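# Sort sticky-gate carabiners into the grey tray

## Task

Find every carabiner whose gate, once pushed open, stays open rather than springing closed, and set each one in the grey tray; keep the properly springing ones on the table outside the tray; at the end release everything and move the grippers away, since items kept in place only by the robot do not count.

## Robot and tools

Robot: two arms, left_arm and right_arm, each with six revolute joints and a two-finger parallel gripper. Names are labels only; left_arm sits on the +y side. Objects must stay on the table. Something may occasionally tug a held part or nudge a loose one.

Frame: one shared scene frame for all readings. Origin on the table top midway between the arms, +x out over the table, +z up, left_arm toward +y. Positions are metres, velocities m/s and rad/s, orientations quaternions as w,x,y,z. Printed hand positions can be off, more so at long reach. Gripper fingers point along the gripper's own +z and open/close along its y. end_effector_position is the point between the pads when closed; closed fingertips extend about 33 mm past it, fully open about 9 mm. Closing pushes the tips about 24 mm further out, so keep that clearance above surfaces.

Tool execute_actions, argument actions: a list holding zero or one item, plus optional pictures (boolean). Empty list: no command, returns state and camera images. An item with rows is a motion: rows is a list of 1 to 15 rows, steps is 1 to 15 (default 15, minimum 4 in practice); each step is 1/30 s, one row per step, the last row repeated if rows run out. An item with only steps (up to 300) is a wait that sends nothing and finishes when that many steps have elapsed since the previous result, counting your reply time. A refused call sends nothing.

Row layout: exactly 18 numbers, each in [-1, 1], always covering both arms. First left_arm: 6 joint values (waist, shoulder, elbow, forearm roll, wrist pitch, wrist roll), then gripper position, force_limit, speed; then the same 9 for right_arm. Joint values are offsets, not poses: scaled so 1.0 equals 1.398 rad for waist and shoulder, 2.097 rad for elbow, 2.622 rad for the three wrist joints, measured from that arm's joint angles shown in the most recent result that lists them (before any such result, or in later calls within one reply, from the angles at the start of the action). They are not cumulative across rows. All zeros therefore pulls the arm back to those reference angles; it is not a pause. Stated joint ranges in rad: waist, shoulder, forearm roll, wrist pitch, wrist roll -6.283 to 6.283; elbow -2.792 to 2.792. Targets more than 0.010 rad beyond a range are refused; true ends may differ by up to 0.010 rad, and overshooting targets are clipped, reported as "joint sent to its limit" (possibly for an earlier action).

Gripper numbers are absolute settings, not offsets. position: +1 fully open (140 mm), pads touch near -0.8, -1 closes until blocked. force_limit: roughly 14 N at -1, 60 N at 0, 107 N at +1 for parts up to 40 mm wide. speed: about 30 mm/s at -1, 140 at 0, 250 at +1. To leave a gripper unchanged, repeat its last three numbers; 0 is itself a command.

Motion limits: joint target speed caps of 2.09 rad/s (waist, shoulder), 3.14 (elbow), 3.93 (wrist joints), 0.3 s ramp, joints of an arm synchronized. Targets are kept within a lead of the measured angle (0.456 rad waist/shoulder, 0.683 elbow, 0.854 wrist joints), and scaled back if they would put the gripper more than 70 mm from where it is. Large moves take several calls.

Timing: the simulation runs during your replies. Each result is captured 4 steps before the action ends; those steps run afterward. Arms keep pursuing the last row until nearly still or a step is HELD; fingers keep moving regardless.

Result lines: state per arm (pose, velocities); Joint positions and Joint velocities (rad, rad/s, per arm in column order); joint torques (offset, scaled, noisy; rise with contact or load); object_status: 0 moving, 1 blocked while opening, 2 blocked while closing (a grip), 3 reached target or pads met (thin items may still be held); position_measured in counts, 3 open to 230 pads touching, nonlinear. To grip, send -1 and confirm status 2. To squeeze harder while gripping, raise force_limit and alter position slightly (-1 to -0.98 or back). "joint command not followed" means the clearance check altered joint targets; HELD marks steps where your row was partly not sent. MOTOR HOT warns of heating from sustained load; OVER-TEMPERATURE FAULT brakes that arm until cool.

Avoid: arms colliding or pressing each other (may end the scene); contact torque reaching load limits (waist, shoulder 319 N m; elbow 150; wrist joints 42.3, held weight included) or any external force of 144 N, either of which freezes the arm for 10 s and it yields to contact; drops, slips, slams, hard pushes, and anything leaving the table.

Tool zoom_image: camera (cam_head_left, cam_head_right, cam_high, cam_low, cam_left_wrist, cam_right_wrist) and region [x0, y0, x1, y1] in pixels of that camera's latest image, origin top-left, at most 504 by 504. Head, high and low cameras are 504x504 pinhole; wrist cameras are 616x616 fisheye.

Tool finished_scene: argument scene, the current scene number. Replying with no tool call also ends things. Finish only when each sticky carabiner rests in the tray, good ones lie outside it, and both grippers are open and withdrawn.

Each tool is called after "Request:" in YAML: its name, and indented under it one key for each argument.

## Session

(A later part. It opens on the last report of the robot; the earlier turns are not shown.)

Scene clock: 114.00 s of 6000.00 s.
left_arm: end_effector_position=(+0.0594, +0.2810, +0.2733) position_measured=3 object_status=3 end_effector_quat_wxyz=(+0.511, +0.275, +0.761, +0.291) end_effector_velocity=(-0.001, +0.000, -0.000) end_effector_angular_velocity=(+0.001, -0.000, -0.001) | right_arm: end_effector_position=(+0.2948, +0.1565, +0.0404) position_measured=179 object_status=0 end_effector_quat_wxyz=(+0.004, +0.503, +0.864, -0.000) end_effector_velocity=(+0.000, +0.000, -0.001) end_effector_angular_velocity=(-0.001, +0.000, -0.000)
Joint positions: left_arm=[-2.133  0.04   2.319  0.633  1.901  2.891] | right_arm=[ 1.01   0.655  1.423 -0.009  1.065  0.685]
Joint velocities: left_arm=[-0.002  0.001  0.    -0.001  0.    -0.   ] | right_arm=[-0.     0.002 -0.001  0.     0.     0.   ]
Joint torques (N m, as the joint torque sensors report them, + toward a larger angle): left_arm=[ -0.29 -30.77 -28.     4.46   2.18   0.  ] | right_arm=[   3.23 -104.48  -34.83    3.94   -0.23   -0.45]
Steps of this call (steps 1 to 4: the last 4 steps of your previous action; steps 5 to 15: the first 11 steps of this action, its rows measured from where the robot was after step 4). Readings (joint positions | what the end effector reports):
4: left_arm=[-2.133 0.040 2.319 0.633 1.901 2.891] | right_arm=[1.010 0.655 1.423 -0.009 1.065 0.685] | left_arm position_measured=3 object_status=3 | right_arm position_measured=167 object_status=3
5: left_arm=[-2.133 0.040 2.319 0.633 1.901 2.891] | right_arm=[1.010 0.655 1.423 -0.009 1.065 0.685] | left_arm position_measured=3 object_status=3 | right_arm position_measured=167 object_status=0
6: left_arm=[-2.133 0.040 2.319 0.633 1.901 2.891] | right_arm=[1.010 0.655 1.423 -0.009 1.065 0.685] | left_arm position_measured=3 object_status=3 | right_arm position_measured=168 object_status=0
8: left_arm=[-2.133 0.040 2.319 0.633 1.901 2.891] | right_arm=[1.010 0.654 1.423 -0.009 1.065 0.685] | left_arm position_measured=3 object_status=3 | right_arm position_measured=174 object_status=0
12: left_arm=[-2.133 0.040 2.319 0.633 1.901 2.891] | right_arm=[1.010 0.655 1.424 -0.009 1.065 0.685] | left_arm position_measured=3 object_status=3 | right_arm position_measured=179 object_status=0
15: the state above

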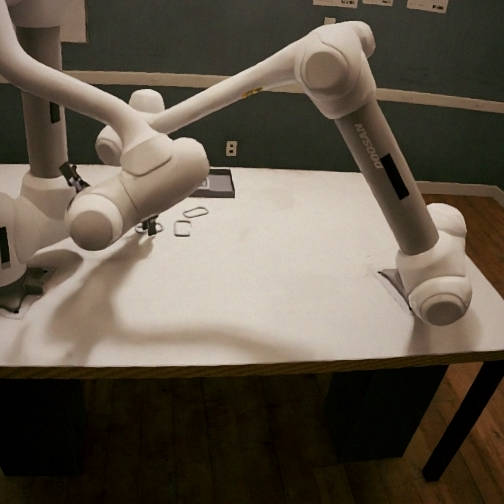

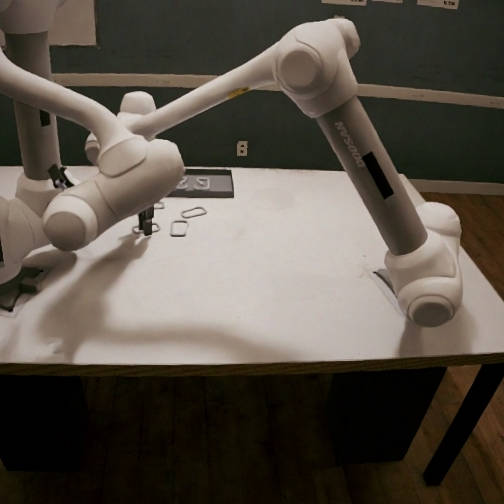

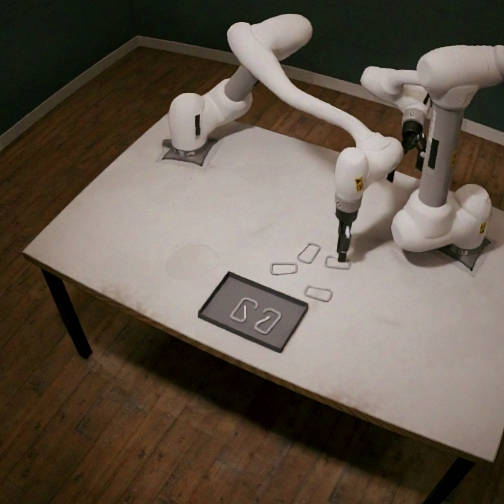

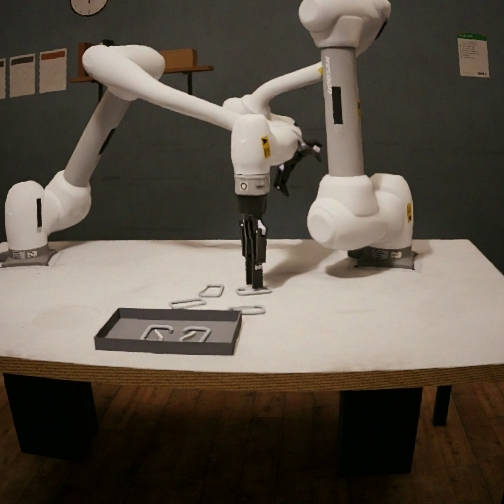

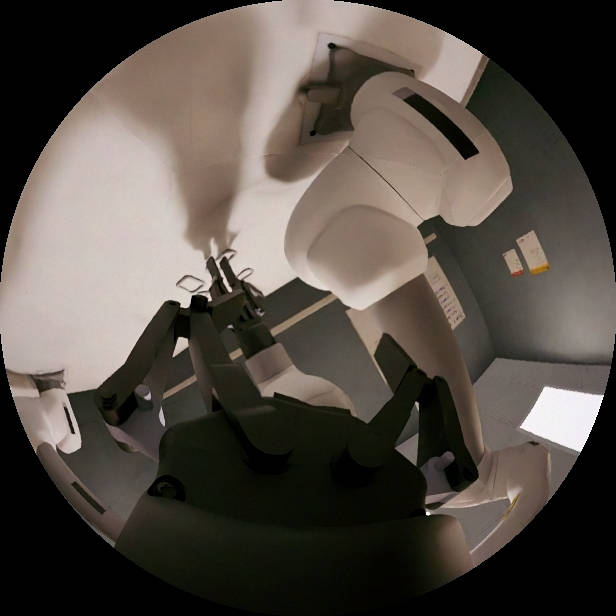

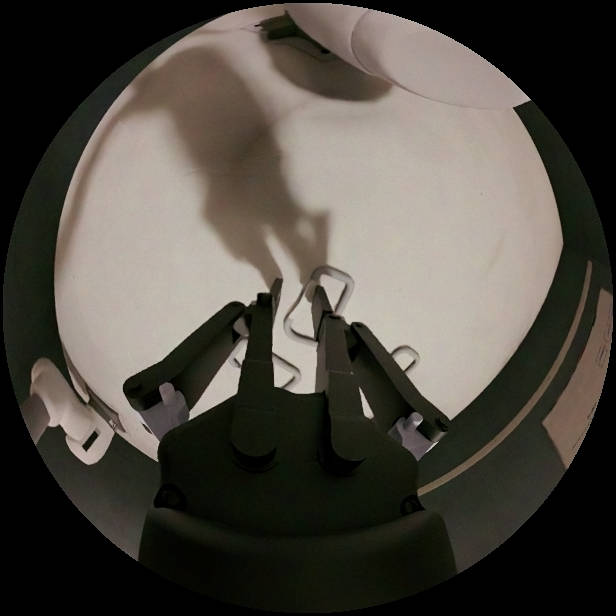

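Request:
execute_actions:
  actions:
    - {"rows":[[0,0,0,0,0,0,1,0,0,0,-0.009,-0.0045,0,0.009,0,-0.4,-0.6,-0.8],[0,0,0,0,0,0,1,0,0,0,-0.009,-0.0045,0,0.009,0,-0.4,-0.6,-0.8],[0,0,0,0,0,0,1,0,0,0,-0.009,-0.0045,0,0.009,0,-0.4,-0.6,-0.8],[0,0,0,0,0,0,1,0,0,0,-0.009,-0.0045,0,0.009,0,-0.4,-0.6,-0.8],[0,0,0,0,0,0,1,0,0,0,-0.009,-0.0045,0,0.009,0,-0.4,-0.6,-0.8],[0,0,0,0,0,0,1,0,0,0,-0.009,-0.0045,0,0.009,0,-0.4,-0.6,-0.8],[0,0,0,0,0,0,1,0,0,0,-0.009,-0.0045,0,0.009,0,0.15,-0.6,0]],"steps":15}
  pictures: true

Request:
zoom_image:
  camera: "cam_right_wrist"
  region: [220, 220, 400, 380]

Scene clock: 115.10 s of 6000.00 s.
left_arm: end_effector_position=(+0.0594, +0.2810, +0.2733) position_measured=3 object_status=3 end_effector_quat_wxyz=(+0.511, +0.275, +0.761, +0.291) end_effector_velocity=(-0.000, -0.000, +0.000) end_effector_angular_velocity=(-0.001, +0.000, -0.001) | right_arm: end_effector_position=(+0.2945, +0.1556, +0.0557) position_measured=154 object_status=0 end_effector_quat_wxyz=(+0.004, +0.503, +0.864, -0.001) end_effector_velocity=(-0.000, +0.000, +0.002) end_effector_angular_velocity=(+0.000, +0.001, +0.000)
Joint positions: left_arm=[-2.133  0.04   2.319  0.633  1.901  2.891] | right_arm=[ 1.01   0.642  1.414 -0.009  1.089  0.685]
Joint velocities: left_arm=[-0.001 -0.001  0.     0.     0.     0.   ] | right_arm=[-0.    -0.002 -0.002  0.001  0.003 -0.001]
Joint torques (N m, as the joint torque sensors report them, + toward a larger angle): left_arm=[  0.21 -31.53 -27.77   4.28   2.26   0.03] | right_arm=[   2.87 -100.86  -35.79    3.96    0.33   -0.16]
Steps of this call (steps 1 to 4: the last 4 steps of your previous action; steps 5 to 15: the robot went on to your last target; steps 16 to 22: nothing new was sent; steps 23 to 33: the first 11 steps of this action). Readings (joint positions | what the end effector reports):
23: left_arm=[-2.133 0.040 2.319 0.633 1.901 2.891] | right_arm=[1.010 0.655 1.423 -0.009 1.065 0.685] | left_arm position_measured=3 object_status=3 | right_arm position_measured=179 object_status=3
24: left_arm=[-2.133 0.040 2.319 0.633 1.901 2.891] | right_arm=[1.010 0.653 1.421 -0.010 1.070 0.685] | left_arm position_measured=3 object_status=3 | right_arm position_measured=179 object_status=3
26: left_arm=[-2.133 0.040 2.319 0.633 1.901 2.891] | right_arm=[1.010 0.646 1.416 -0.010 1.082 0.685] | left_arm position_measured=3 object_status=3 | right_arm position_measured=179 object_status=3
30: left_arm=[-2.133 0.040 2.319 0.633 1.901 2.891] | right_arm=[1.010 0.643 1.414 -0.010 1.088 0.685] | left_arm position_measured=3 object_status=3 | right_arm position_measured=176 object_status=0
33: the state above

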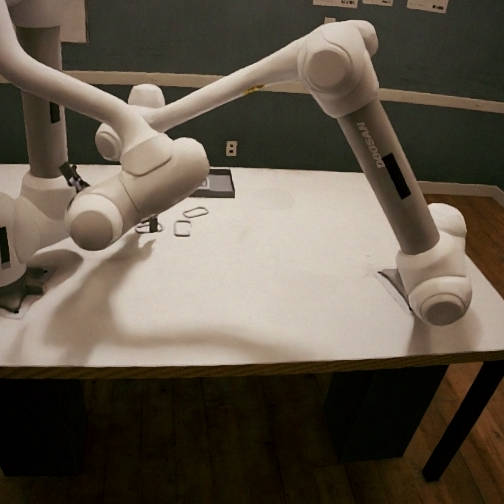

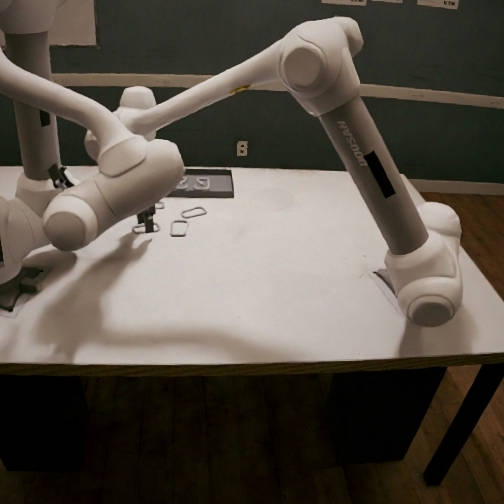

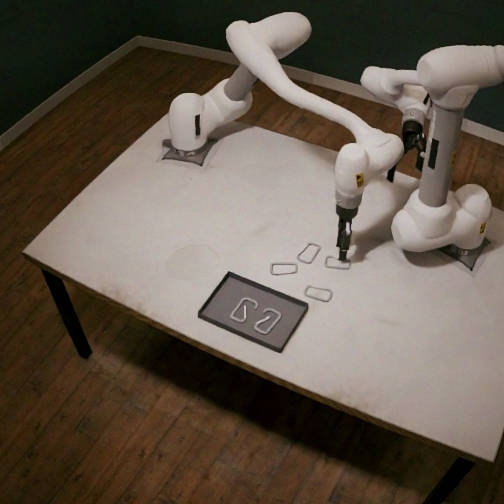

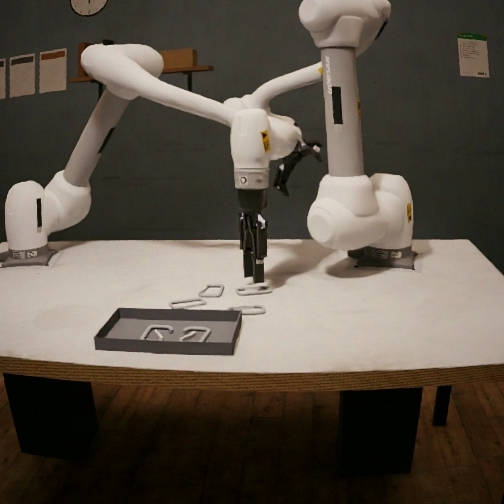

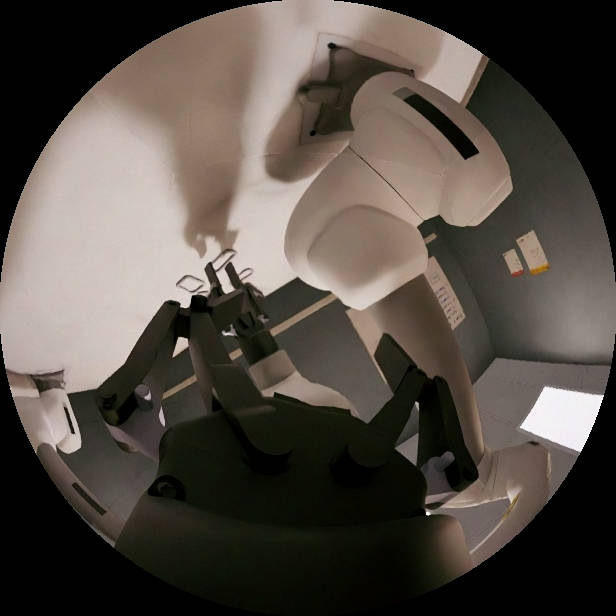

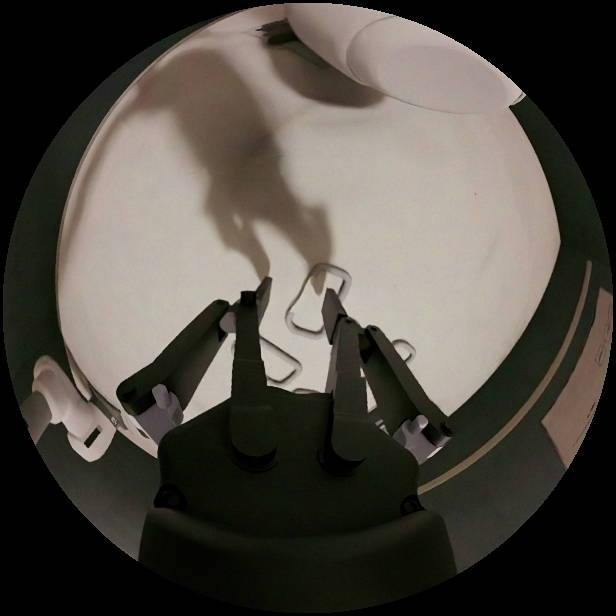

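Region (220, 220, 400, 380) of cam_right_wrist's 616x616 image, scaled by 2.800, with more detail than that image has.

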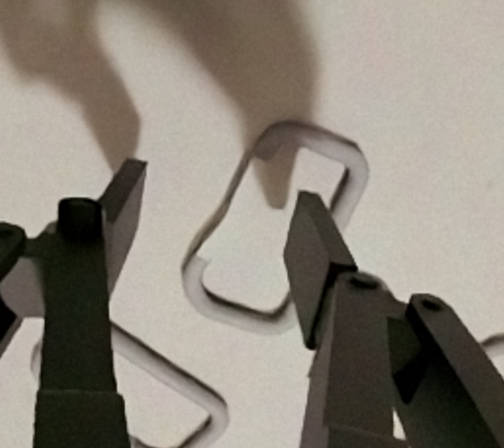

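Request:
execute_actions:
  actions:
    - {"rows":[[0,0,0,0,0,0,1,0,0,-0.0149,0.019,-0.020,0,0.006,0.085,0.15,-0.6,0]],"steps":15}

Request:
execute_actions:
  actions:
    - {"steps":4}
  pictures: true

Request:
zoom_image:
  camera: "cam_right_wrist"
  region: [220, 220, 400, 380]

Scene clock: 115.70 s of 6000.00 s.
left_arm: end_effector_position=(+0.0594, +0.2810, +0.2733) position_measured=3 object_status=3 end_effector_quat_wxyz=(+0.511, +0.275, +0.761, +0.291) end_effector_velocity=(-0.000, -0.000, +0.000) end_effector_angular_velocity=(-0.000, -0.001, -0.001) | right_arm: end_effector_position=(+0.3177, +0.1650, +0.0534) position_measured=110 object_status=3 end_effector_quat_wxyz=(+0.004, +0.603, +0.798, -0.001) end_effector_velocity=(+0.002, +0.002, -0.001) end_effector_angular_velocity=(-0.000, +0.000, -0.035)
Joint positions: left_arm=[-2.133  0.04   2.319  0.633  1.901  2.891] | right_arm=[ 0.989  0.668  1.372 -0.009  1.104  0.906]
Joint velocities: left_arm=[-0.     0.    -0.     0.001  0.    -0.   ] | right_arm=[-0.002  0.005 -0.006  0.     0.002  0.033]
Joint torques (N m, as the joint torque sensors report them, + toward a larger angle): left_arm=[ -0.14 -30.51 -27.71   4.41   2.27  -0.08] | right_arm=[   2.5  -105.11  -35.1     3.93    0.22   -0.43]
Steps of this call (steps 1 to 4: the last 4 steps of your previous action; steps 5 to 7: the robot went on to your last target; steps 8 to 18: the first 11 steps of this action). Readings (joint positions | what the end effector reports):
8: left_arm=[-2.133 0.040 2.319 0.633 1.901 2.891] | right_arm=[1.010 0.642 1.414 -0.009 1.089 0.685] | left_arm position_measured=3 object_status=3 | right_arm position_measured=110 object_status=0
9: left_arm=[-2.133 0.040 2.319 0.633 1.901 2.891] | right_arm=[1.009 0.643 1.412 -0.009 1.089 0.692] | left_arm position_measured=3 object_status=3 | right_arm position_measured=110 object_status=0
11: left_arm=[-2.133 0.040 2.319 0.633 1.901 2.891] | right_arm=[1.004 0.649 1.402 -0.009 1.093 0.748] | left_arm position_measured=3 object_status=3 | right_arm position_measured=110 object_status=0
15: left_arm=[-2.133 0.040 2.319 0.633 1.901 2.891] | right_arm=[0.990 0.667 1.375 -0.009 1.103 0.889] | left_arm position_measured=3 object_status=3 | right_arm position_measured=110 object_status=3
18: the state above

Scene clock: 115.83 s of 6000.00 s.
left_arm: end_effector_position=(+0.0594, +0.2810, +0.2733) position_measured=3 object_status=3 end_effector_quat_wxyz=(+0.511, +0.275, +0.761, +0.291) end_effector_velocity=(+0.000, +0.000, +0.000) end_effector_angular_velocity=(-0.003, +0.001, +0.000) | right_arm: end_effector_position=(+0.3179, +0.1651, +0.0534) position_measured=110 object_status=3 end_effector_quat_wxyz=(+0.004, +0.604, +0.797, -0.001) end_effector_velocity=(+0.001, +0.000, -0.000) end_effector_angular_velocity=(-0.000, -0.000, -0.005)
Joint positions: left_arm=[-2.133  0.04   2.319  0.633  1.901  2.891] | right_arm=[ 0.989  0.669  1.372 -0.009  1.104  0.908]
Joint velocities: left_arm=[-0.    -0.002  0.    -0.     0.    -0.002] | right_arm=[-0.001  0.001 -0.001 -0.     0.001  0.005]
Joint torques (N m, as the joint torque sensors report them, + toward a larger angle): left_arm=[ -0.4  -31.3  -27.64   4.31   2.26  -0.03] | right_arm=[   3.51 -101.86  -35.      3.92   -0.5    -0.39]
Kept back: nothing.
Steps of this call (steps 1 to 4: the last 4 steps of your previous action). Readings (joint positions | what the end effector reports):
1: left_arm=[-2.133 0.040 2.319 0.633 1.901 2.891] | right_arm=[0.989 0.668 1.372 -0.009 1.104 0.907] | left_arm position_measured=3 object_status=3 | right_arm position_measured=110 object_status=3
2: left_arm=[-2.133 0.040 2.319 0.633 1.901 2.891] | right_arm=[0.989 0.669 1.372 -0.009 1.104 0.907] | left_arm position_measured=3 object_status=3 | right_arm position_measured=110 object_status=3
4: the state above

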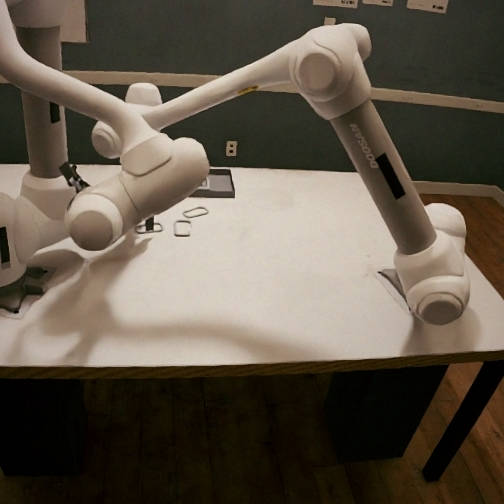

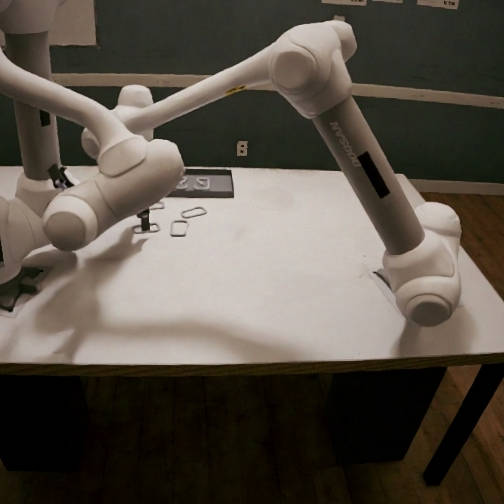

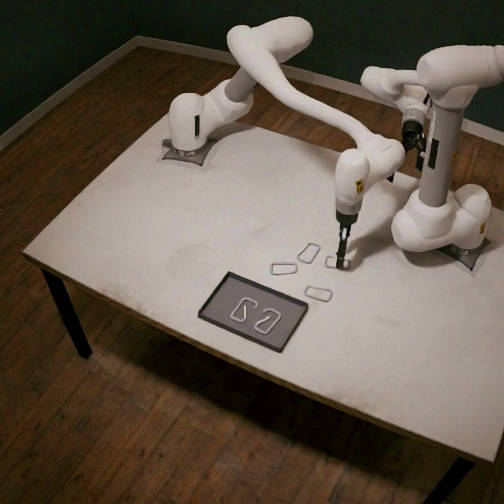

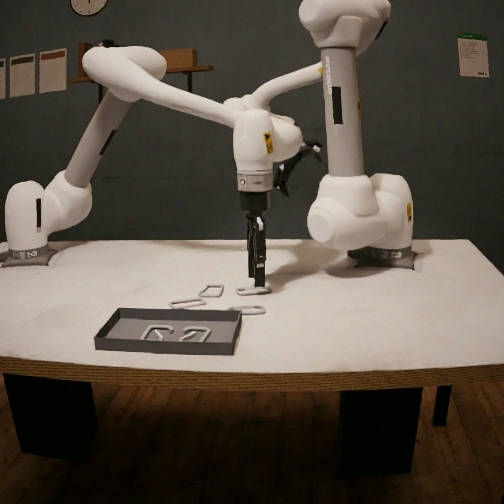

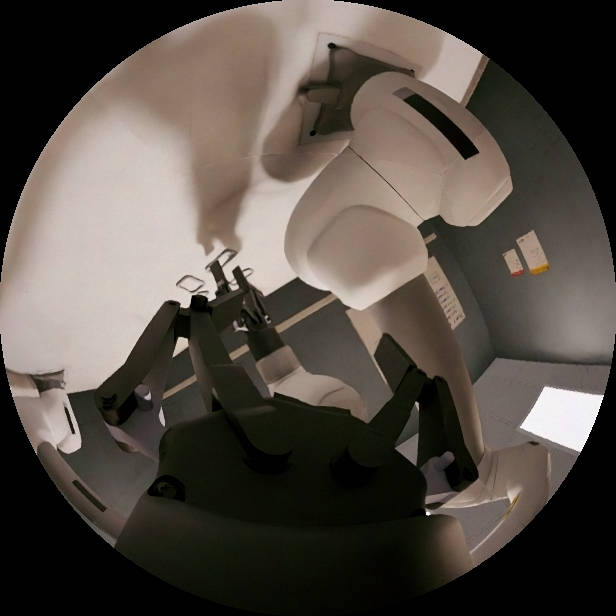

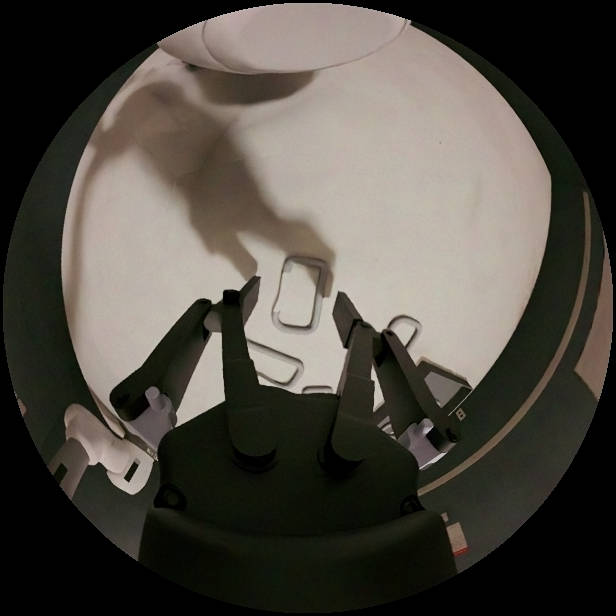

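Region (220, 220, 400, 380) of cam_right_wrist's 616x616 image, scaled by 2.800, with more detail than that image has.

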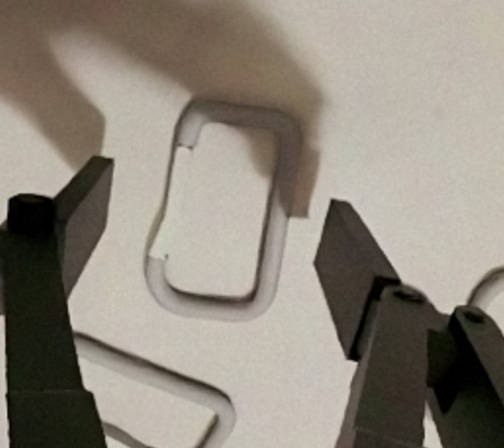

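Request:
execute_actions:
  actions:
    - {"rows":[[0,0,0,0,0,0,1,0,0,0,0,0,0,0,-0.7,0.15,-0.6,0]],"steps":15}

Request:
execute_actions:
  actions:
    - {"rows":[[0,0,0,0,0,0,1,0,0,0,0,0,0,0,-0.52,0.15,-0.6,0]],"steps":15}

Request:
execute_actions:
  actions:
    - {"steps":20}
  pictures: true

Request:
zoom_image:
  camera: "cam_right_wrist"
  region: [220, 220, 400, 380]

Scene clock: 116.57 s of 6000.00 s.
left_arm: end_effector_position=(+0.0594, +0.2810, +0.2733) position_measured=3 object_status=3 end_effector_quat_wxyz=(+0.511, +0.275, +0.761, +0.291) end_effector_velocity=(+0.000, +0.000, +0.000) end_effector_angular_velocity=(+0.000, +0.001, +0.001) | right_arm: end_effector_position=(+0.3180, +0.1651, +0.0533) position_measured=110 object_status=3 end_effector_quat_wxyz=(+0.004, +0.306, +0.952, -0.002) end_effector_velocity=(+0.000, +0.001, +0.001) end_effector_angular_velocity=(-0.021, +0.021, +3.395)
Joint positions: left_arm=[-2.133  0.04   2.319  0.633  1.901  2.891] | right_arm=[ 0.989  0.669  1.372 -0.009  1.104  0.232]
Joint velocities: left_arm=[ 0.001 -0.001  0.    -0.    -0.     0.001] | right_arm=[ 0.    -0.    -0.001 -0.     0.    -3.394]
Joint torques (N m, as the joint torque sensors report them, + toward a larger angle): left_arm=[ -0.25 -31.15 -27.86   4.43   2.22   0.  ] | right_arm=[   2.92 -102.91  -35.64    3.87   -0.03   -0.24]
Steps of this call (steps 1 to 11: the robot went on to your last target; steps 12 to 22: the first 11 steps of this action). Readings (joint positions | what the end effector reports):
12: left_arm=[-2.133 0.040 2.319 0.633 1.901 2.891] | right_arm=[0.989 0.669 1.372 -0.009 1.104 0.908] | left_arm position_measured=3 object_status=3 | right_arm position_measured=110 object_status=3
13: left_arm=[-2.133 0.040 2.319 0.633 1.901 2.891] | right_arm=[0.989 0.669 1.372 -0.009 1.104 0.903] | left_arm position_measured=3 object_status=3 | right_arm position_measured=110 object_status=3
15: left_arm=[-2.133 0.040 2.319 0.633 1.901 2.891] | right_arm=[0.989 0.669 1.372 -0.009 1.104 0.850] | left_arm position_measured=3 object_status=3 | right_arm position_measured=110 object_status=3
19: left_arm=[-2.133 0.040 2.319 0.633 1.901 2.891] | right_arm=[0.989 0.669 1.372 -0.009 1.104 0.572] | left_arm position_measured=3 object_status=3 | right_arm position_measured=110 object_status=3
22: the state above

Scene clock: 117.07 s of 6000.00 s.
left_arm: end_effector_position=(+0.0594, +0.2810, +0.2733) position_measured=3 object_status=3 end_effector_quat_wxyz=(+0.511, +0.275, +0.761, +0.291) end_effector_velocity=(+0.000, -0.000, +0.000) end_effector_angular_velocity=(-0.001, -0.000, +0.000) | right_arm: end_effector_position=(+0.3180, +0.1651, +0.0533) position_measured=110 object_status=3 end_effector_quat_wxyz=(+0.001, -0.472, +0.882, -0.004) end_effector_velocity=(-0.000, -0.000, -0.001) end_effector_angular_velocity=(-0.015, +0.014, +2.152)
Joint positions: left_arm=[-2.133  0.04   2.319  0.633  1.901  2.891] | right_arm=[ 0.989  0.669  1.372 -0.009  1.104 -1.371]
Joint velocities: left_arm=[ 0.    -0.    -0.     0.    -0.    -0.001] | right_arm=[ 0.     0.001  0.     0.    -0.    -2.152]
Joint torques (N m, as the joint torque sensors report them, + toward a larger angle): left_arm=[  0.33 -30.99 -27.83   4.42   2.22   0.01] | right_arm=[   3.66 -101.52  -35.26    4.15   -0.09   -0.13]
Steps of this call (steps 1 to 4: the last 4 steps of your previous action; steps 5 to 15: the first 11 steps of this action, its rows measured from where the robot was after step 4). Readings (joint positions | what the end effector reports):
4: left_arm=[-2.133 0.040 2.319 0.633 1.901 2.891] | right_arm=[0.989 0.669 1.372 -0.009 1.104 -0.219] | left_arm position_measured=3 object_status=3 | right_arm position_measured=110 object_status=3
5: left_arm=[-2.133 0.040 2.319 0.633 1.901 2.891] | right_arm=[0.989 0.669 1.372 -0.009 1.104 -0.330] | left_arm position_measured=3 object_status=3 | right_arm position_measured=110 object_status=3
6: left_arm=[-2.133 0.040 2.319 0.633 1.901 2.891] | right_arm=[0.989 0.669 1.372 -0.009 1.104 -0.440] | left_arm position_measured=3 object_status=3 | right_arm position_measured=110 object_status=3
8: left_arm=[-2.133 0.040 2.319 0.633 1.901 2.891] | right_arm=[0.989 0.669 1.372 -0.009 1.104 -0.662] | left_arm position_measured=3 object_status=3 | right_arm position_measured=110 object_status=3
12: left_arm=[-2.133 0.040 2.319 0.633 1.901 2.891] | right_arm=[0.989 0.669 1.372 -0.009 1.104 -1.102] | left_arm position_measured=3 object_status=3 | right_arm position_measured=110 object_status=3
15: the state above

Scene clock: 117.73 s of 6000.00 s.
left_arm: end_effector_position=(+0.0594, +0.2810, +0.2733) position_measured=3 object_status=3 end_effector_quat_wxyz=(+0.511, +0.275, +0.761, +0.291) end_effector_velocity=(-0.000, +0.000, -0.000) end_effector_angular_velocity=(+0.001, +0.000, +0.001) | right_arm: end_effector_position=(+0.3180, +0.1651, +0.0533) position_measured=110 object_status=3 end_effector_quat_wxyz=(+0.001, -0.562, +0.827, -0.004) end_effector_velocity=(-0.000, +0.000, +0.001) end_effector_angular_velocity=(+0.001, -0.000, -0.000)
Joint positions: left_arm=[-2.133  0.04   2.319  0.633  1.901  2.891] | right_arm=[ 0.989  0.669  1.372 -0.009  1.104 -1.582]
Joint velocities: left_arm=[ 0.     0.     0.    -0.001  0.     0.   ] | right_arm=[-0.    -0.001  0.     0.    -0.     0.   ]
Joint torques (N m, as the joint torque sensors report them, + toward a larger angle): left_arm=[ -0.49 -31.12 -27.94   4.27   2.31   0.02] | right_arm=[   3.01 -101.87  -35.65    4.21    0.06   -0.11]
Kept back: nothing.
Steps of this call (steps 1 to 4: the last 4 steps of your previous action; steps 5 to 20: the robot went on to your last target). Readings (joint positions | what the end effector reports):
1: left_arm=[-2.133 0.040 2.319 0.633 1.901 2.891] | right_arm=[0.989 0.669 1.372 -0.009 1.104 -1.438] | left_arm position_measured=3 object_status=3 | right_arm position_measured=110 object_status=3
2: left_arm=[-2.133 0.040 2.319 0.633 1.901 2.891] | right_arm=[0.989 0.669 1.372 -0.009 1.104 -1.492] | left_arm position_measured=3 object_status=3 | right_arm position_measured=110 object_status=3
4: left_arm=[-2.133 0.040 2.319 0.633 1.901 2.891] | right_arm=[0.989 0.669 1.372 -0.009 1.104 -1.561] | left_arm position_measured=3 object_status=3 | right_arm position_measured=110 object_status=3
8: left_arm=[-2.133 0.040 2.319 0.633 1.901 2.891] | right_arm=[0.989 0.669 1.372 -0.009 1.104 -1.581] | left_arm position_measured=3 object_status=3 | right_arm position_measured=110 object_status=3
20: the state above

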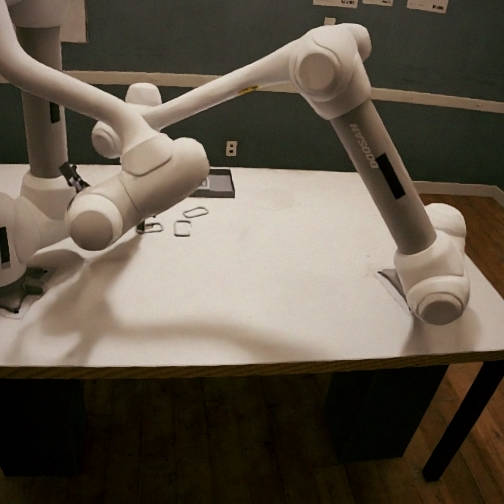

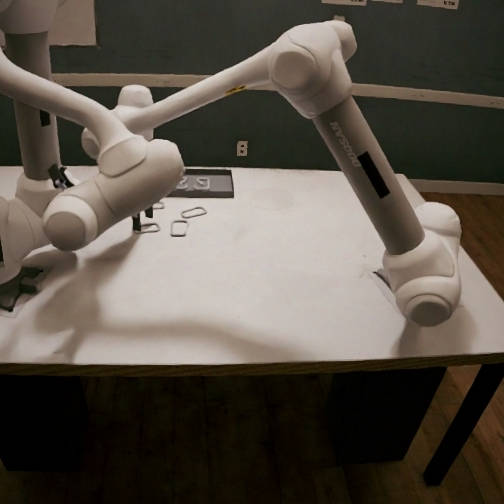

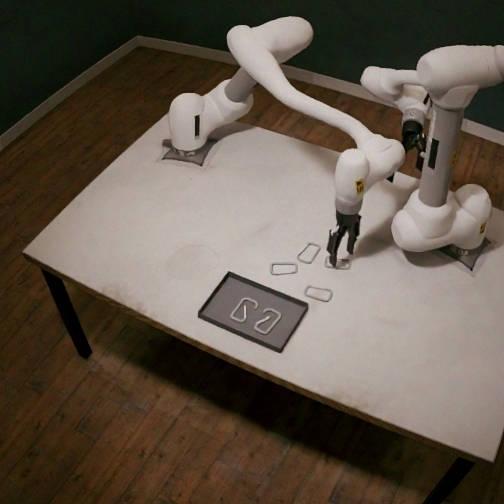

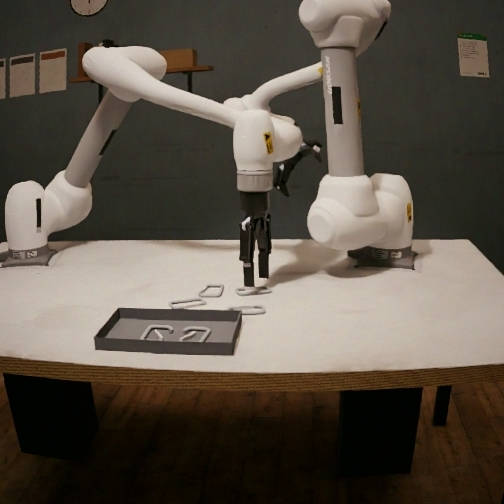

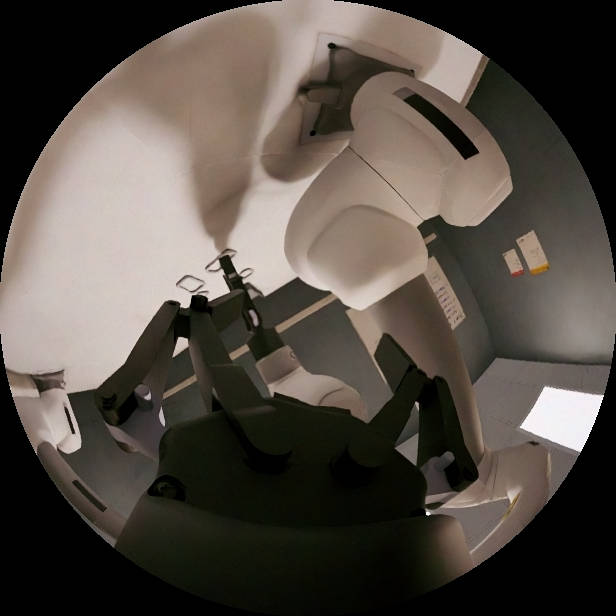

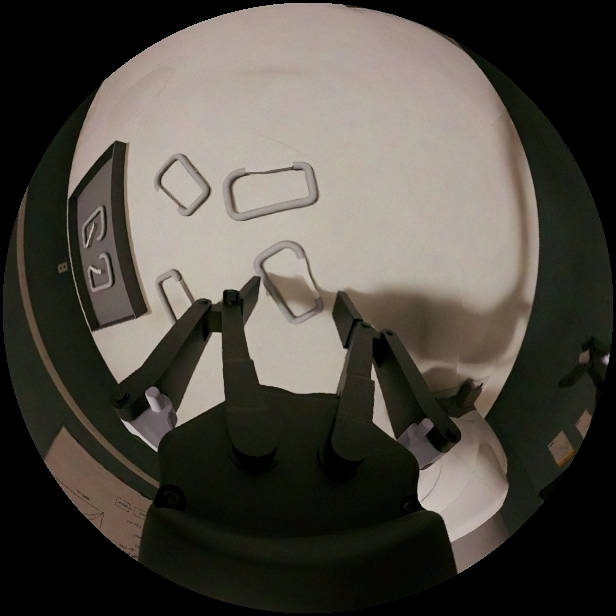

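Region (220, 220, 400, 380) of cam_right_wrist's 616x616 image, scaled by 2.800, with more detail than that image has.

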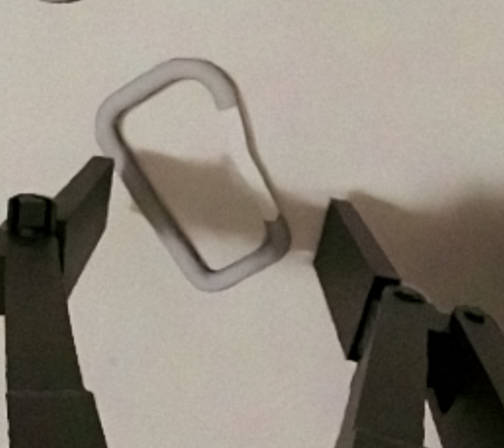

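Request:
execute_actions:
  actions:
    - {"rows":[[0,0,0,0,0,0,1,0,0,0,0,0,0,0,-0.249,0.15,-0.6,0]],"steps":15}

Request:
execute_actions:
  actions:
    - {"steps":6}
  pictures: true

Request:
zoom_image:
  camera: "cam_right_wrist"
  region: [220, 220, 400, 380]

Scene clock: 118.27 s of 6000.00 s.
left_arm: end_effector_position=(+0.0594, +0.2810, +0.2733) position_measured=3 object_status=3 end_effector_quat_wxyz=(+0.511, +0.275, +0.761, +0.291) end_effector_velocity=(+0.000, -0.000, -0.000) end_effector_angular_velocity=(-0.001, -0.001, +0.001) | right_arm: end_effector_position=(+0.3180, +0.1651, +0.0533) position_measured=110 object_status=3 end_effector_quat_wxyz=(+0.000, +0.767, -0.641, +0.004) end_effector_velocity=(-0.001, +0.000, -0.001) end_effector_angular_velocity=(-0.010, +0.010, +1.494)
Joint positions: left_arm=[-2.133  0.04   2.319  0.633  1.901  2.891] | right_arm=[ 0.989  0.669  1.372 -0.009  1.104 -2.138]
Joint velocities: left_arm=[ 0.001  0.001  0.     0.     0.    -0.001] | right_arm=[ 0.001  0.001 -0.     0.     0.    -1.494]
Joint torques (N m, as the joint torque sensors report them, + toward a larger angle): left_arm=[  0.74 -30.83 -27.6    4.34   2.15   0.07] | right_arm=[   2.76 -102.81  -34.39    3.96   -0.03   -0.3 ]
Steps of this call (steps 1 to 5: the robot went on to your last target; steps 6 to 16: the first 11 steps of this action). Readings (joint positions | what the end effector reports):
6: left_arm=[-2.133 0.040 2.319 0.633 1.901 2.891] | right_arm=[0.989 0.669 1.372 -0.009 1.104 -1.582] | left_arm position_measured=3 object_status=3 | right_arm position_measured=110 object_status=3
7: left_arm=[-2.133 0.040 2.319 0.633 1.901 2.891] | right_arm=[0.989 0.669 1.372 -0.009 1.104 -1.589] | left_arm position_measured=3 object_status=3 | right_arm position_measured=110 object_status=3
9: left_arm=[-2.133 0.040 2.319 0.633 1.901 2.891] | right_arm=[0.989 0.669 1.372 -0.009 1.104 -1.645] | left_arm position_measured=3 object_status=3 | right_arm position_measured=110 object_status=3
13: left_arm=[-2.133 0.040 2.319 0.633 1.901 2.891] | right_arm=[0.989 0.669 1.372 -0.009 1.104 -1.927] | left_arm position_measured=3 object_status=3 | right_arm position_measured=110 object_status=3
16: the state above

Scene clock: 118.47 s of 6000.00 s.
left_arm: end_effector_position=(+0.0594, +0.2810, +0.2733) position_measured=3 object_status=3 end_effector_quat_wxyz=(+0.511, +0.275, +0.761, +0.291) end_effector_velocity=(-0.000, +0.000, -0.000) end_effector_angular_velocity=(+0.003, -0.001, +0.001) | right_arm: end_effector_position=(+0.3180, +0.1651, +0.0533) position_measured=110 object_status=3 end_effector_quat_wxyz=(+0.001, +0.797, -0.604, +0.004) end_effector_velocity=(-0.000, +0.000, -0.000) end_effector_angular_velocity=(+0.000, +0.001, +0.008)
Joint positions: left_arm=[-2.133  0.04   2.319  0.633  1.901  2.891] | right_arm=[ 0.989  0.669  1.372 -0.009  1.104 -2.234]
Joint velocities: left_arm=[ 0.001  0.002 -0.    -0.001 -0.     0.001] | right_arm=[-0.     0.    -0.     0.001  0.    -0.008]
Joint torques (N m, as the joint torque sensors report them, + toward a larger angle): left_arm=[ -0.56 -32.08 -27.6    4.28   2.29   0.  ] | right_arm=[   3.21 -103.6   -35.47    4.03   -0.19    0.08]
Kept back: nothing.
Steps of this call (steps 1 to 4: the last 4 steps of your previous action; steps 5 to 6: the robot went on to your last target). Readings (joint positions | what the end effector reports):
1: left_arm=[-2.133 0.040 2.319 0.633 1.901 2.891] | right_arm=[0.989 0.669 1.372 -0.009 1.104 -2.182] | left_arm position_measured=3 object_status=3 | right_arm position_measured=110 object_status=3
2: left_arm=[-2.133 0.040 2.319 0.633 1.901 2.891] | right_arm=[0.989 0.669 1.372 -0.009 1.104 -2.212] | left_arm position_measured=3 object_status=3 | right_arm position_measured=110 object_status=3
4: left_arm=[-2.133 0.040 2.319 0.633 1.901 2.891] | right_arm=[0.989 0.669 1.372 -0.009 1.104 -2.233] | left_arm position_measured=3 object_status=3 | right_arm position_measured=110 object_status=3
6: the state above

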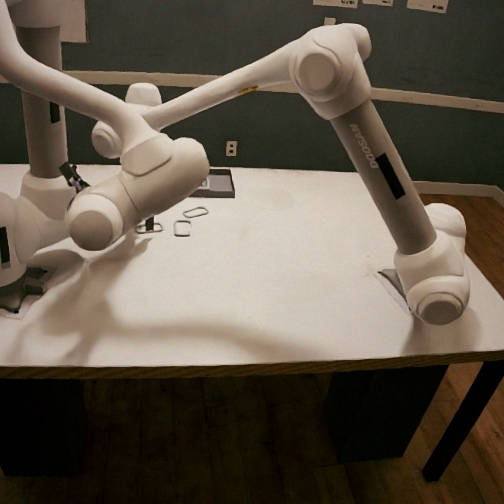

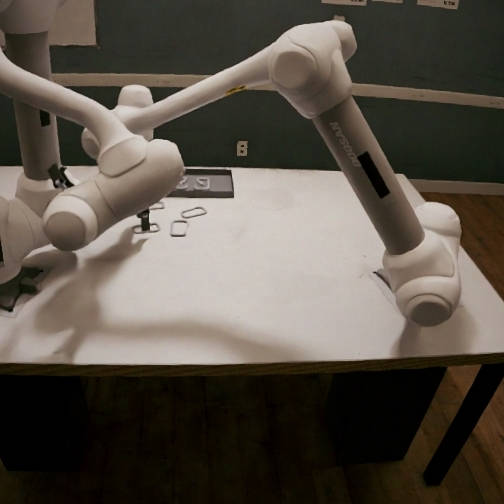

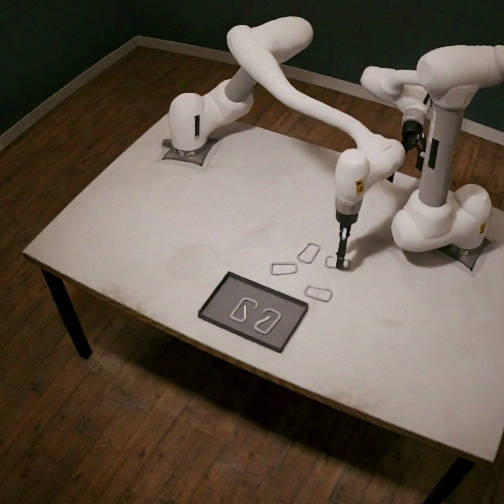

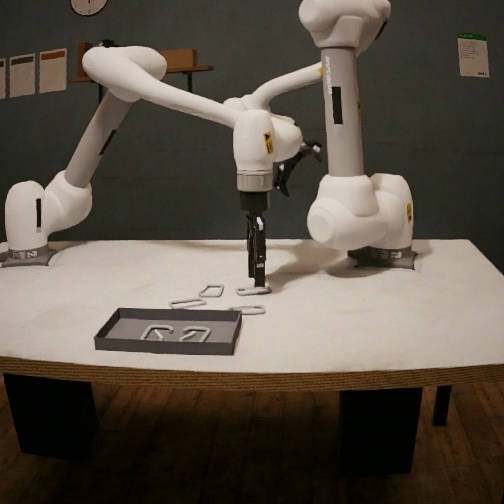

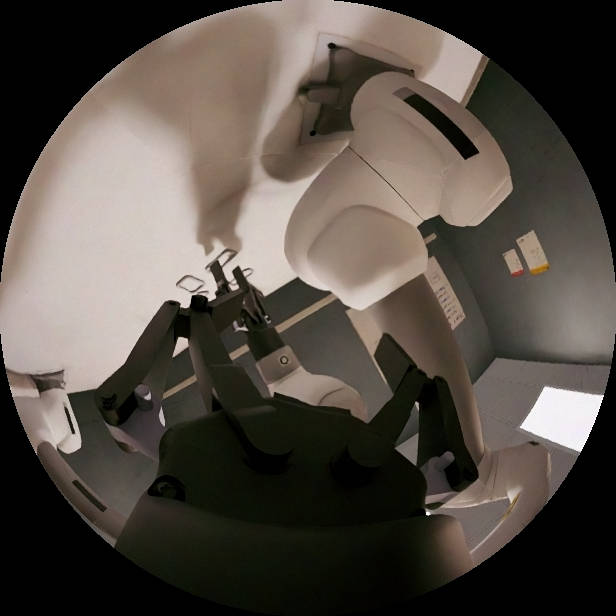

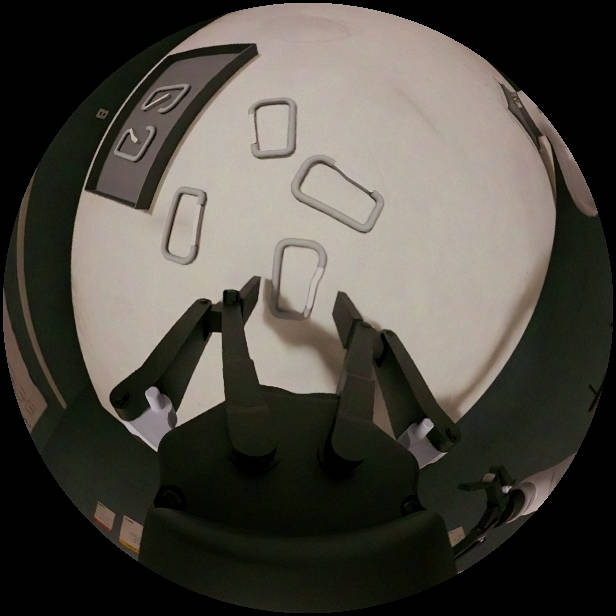

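Region (220, 220, 400, 380) of cam_right_wrist's 616x616 image, scaled by 2.800, with more detail than that image has.

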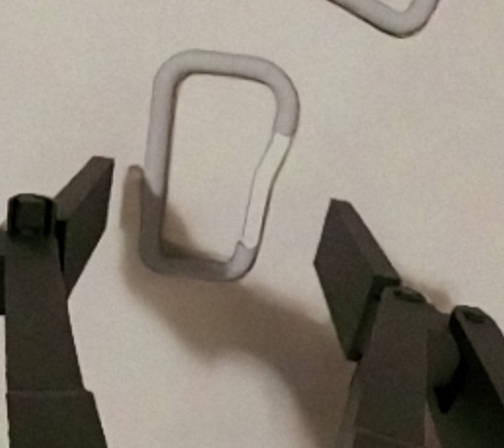

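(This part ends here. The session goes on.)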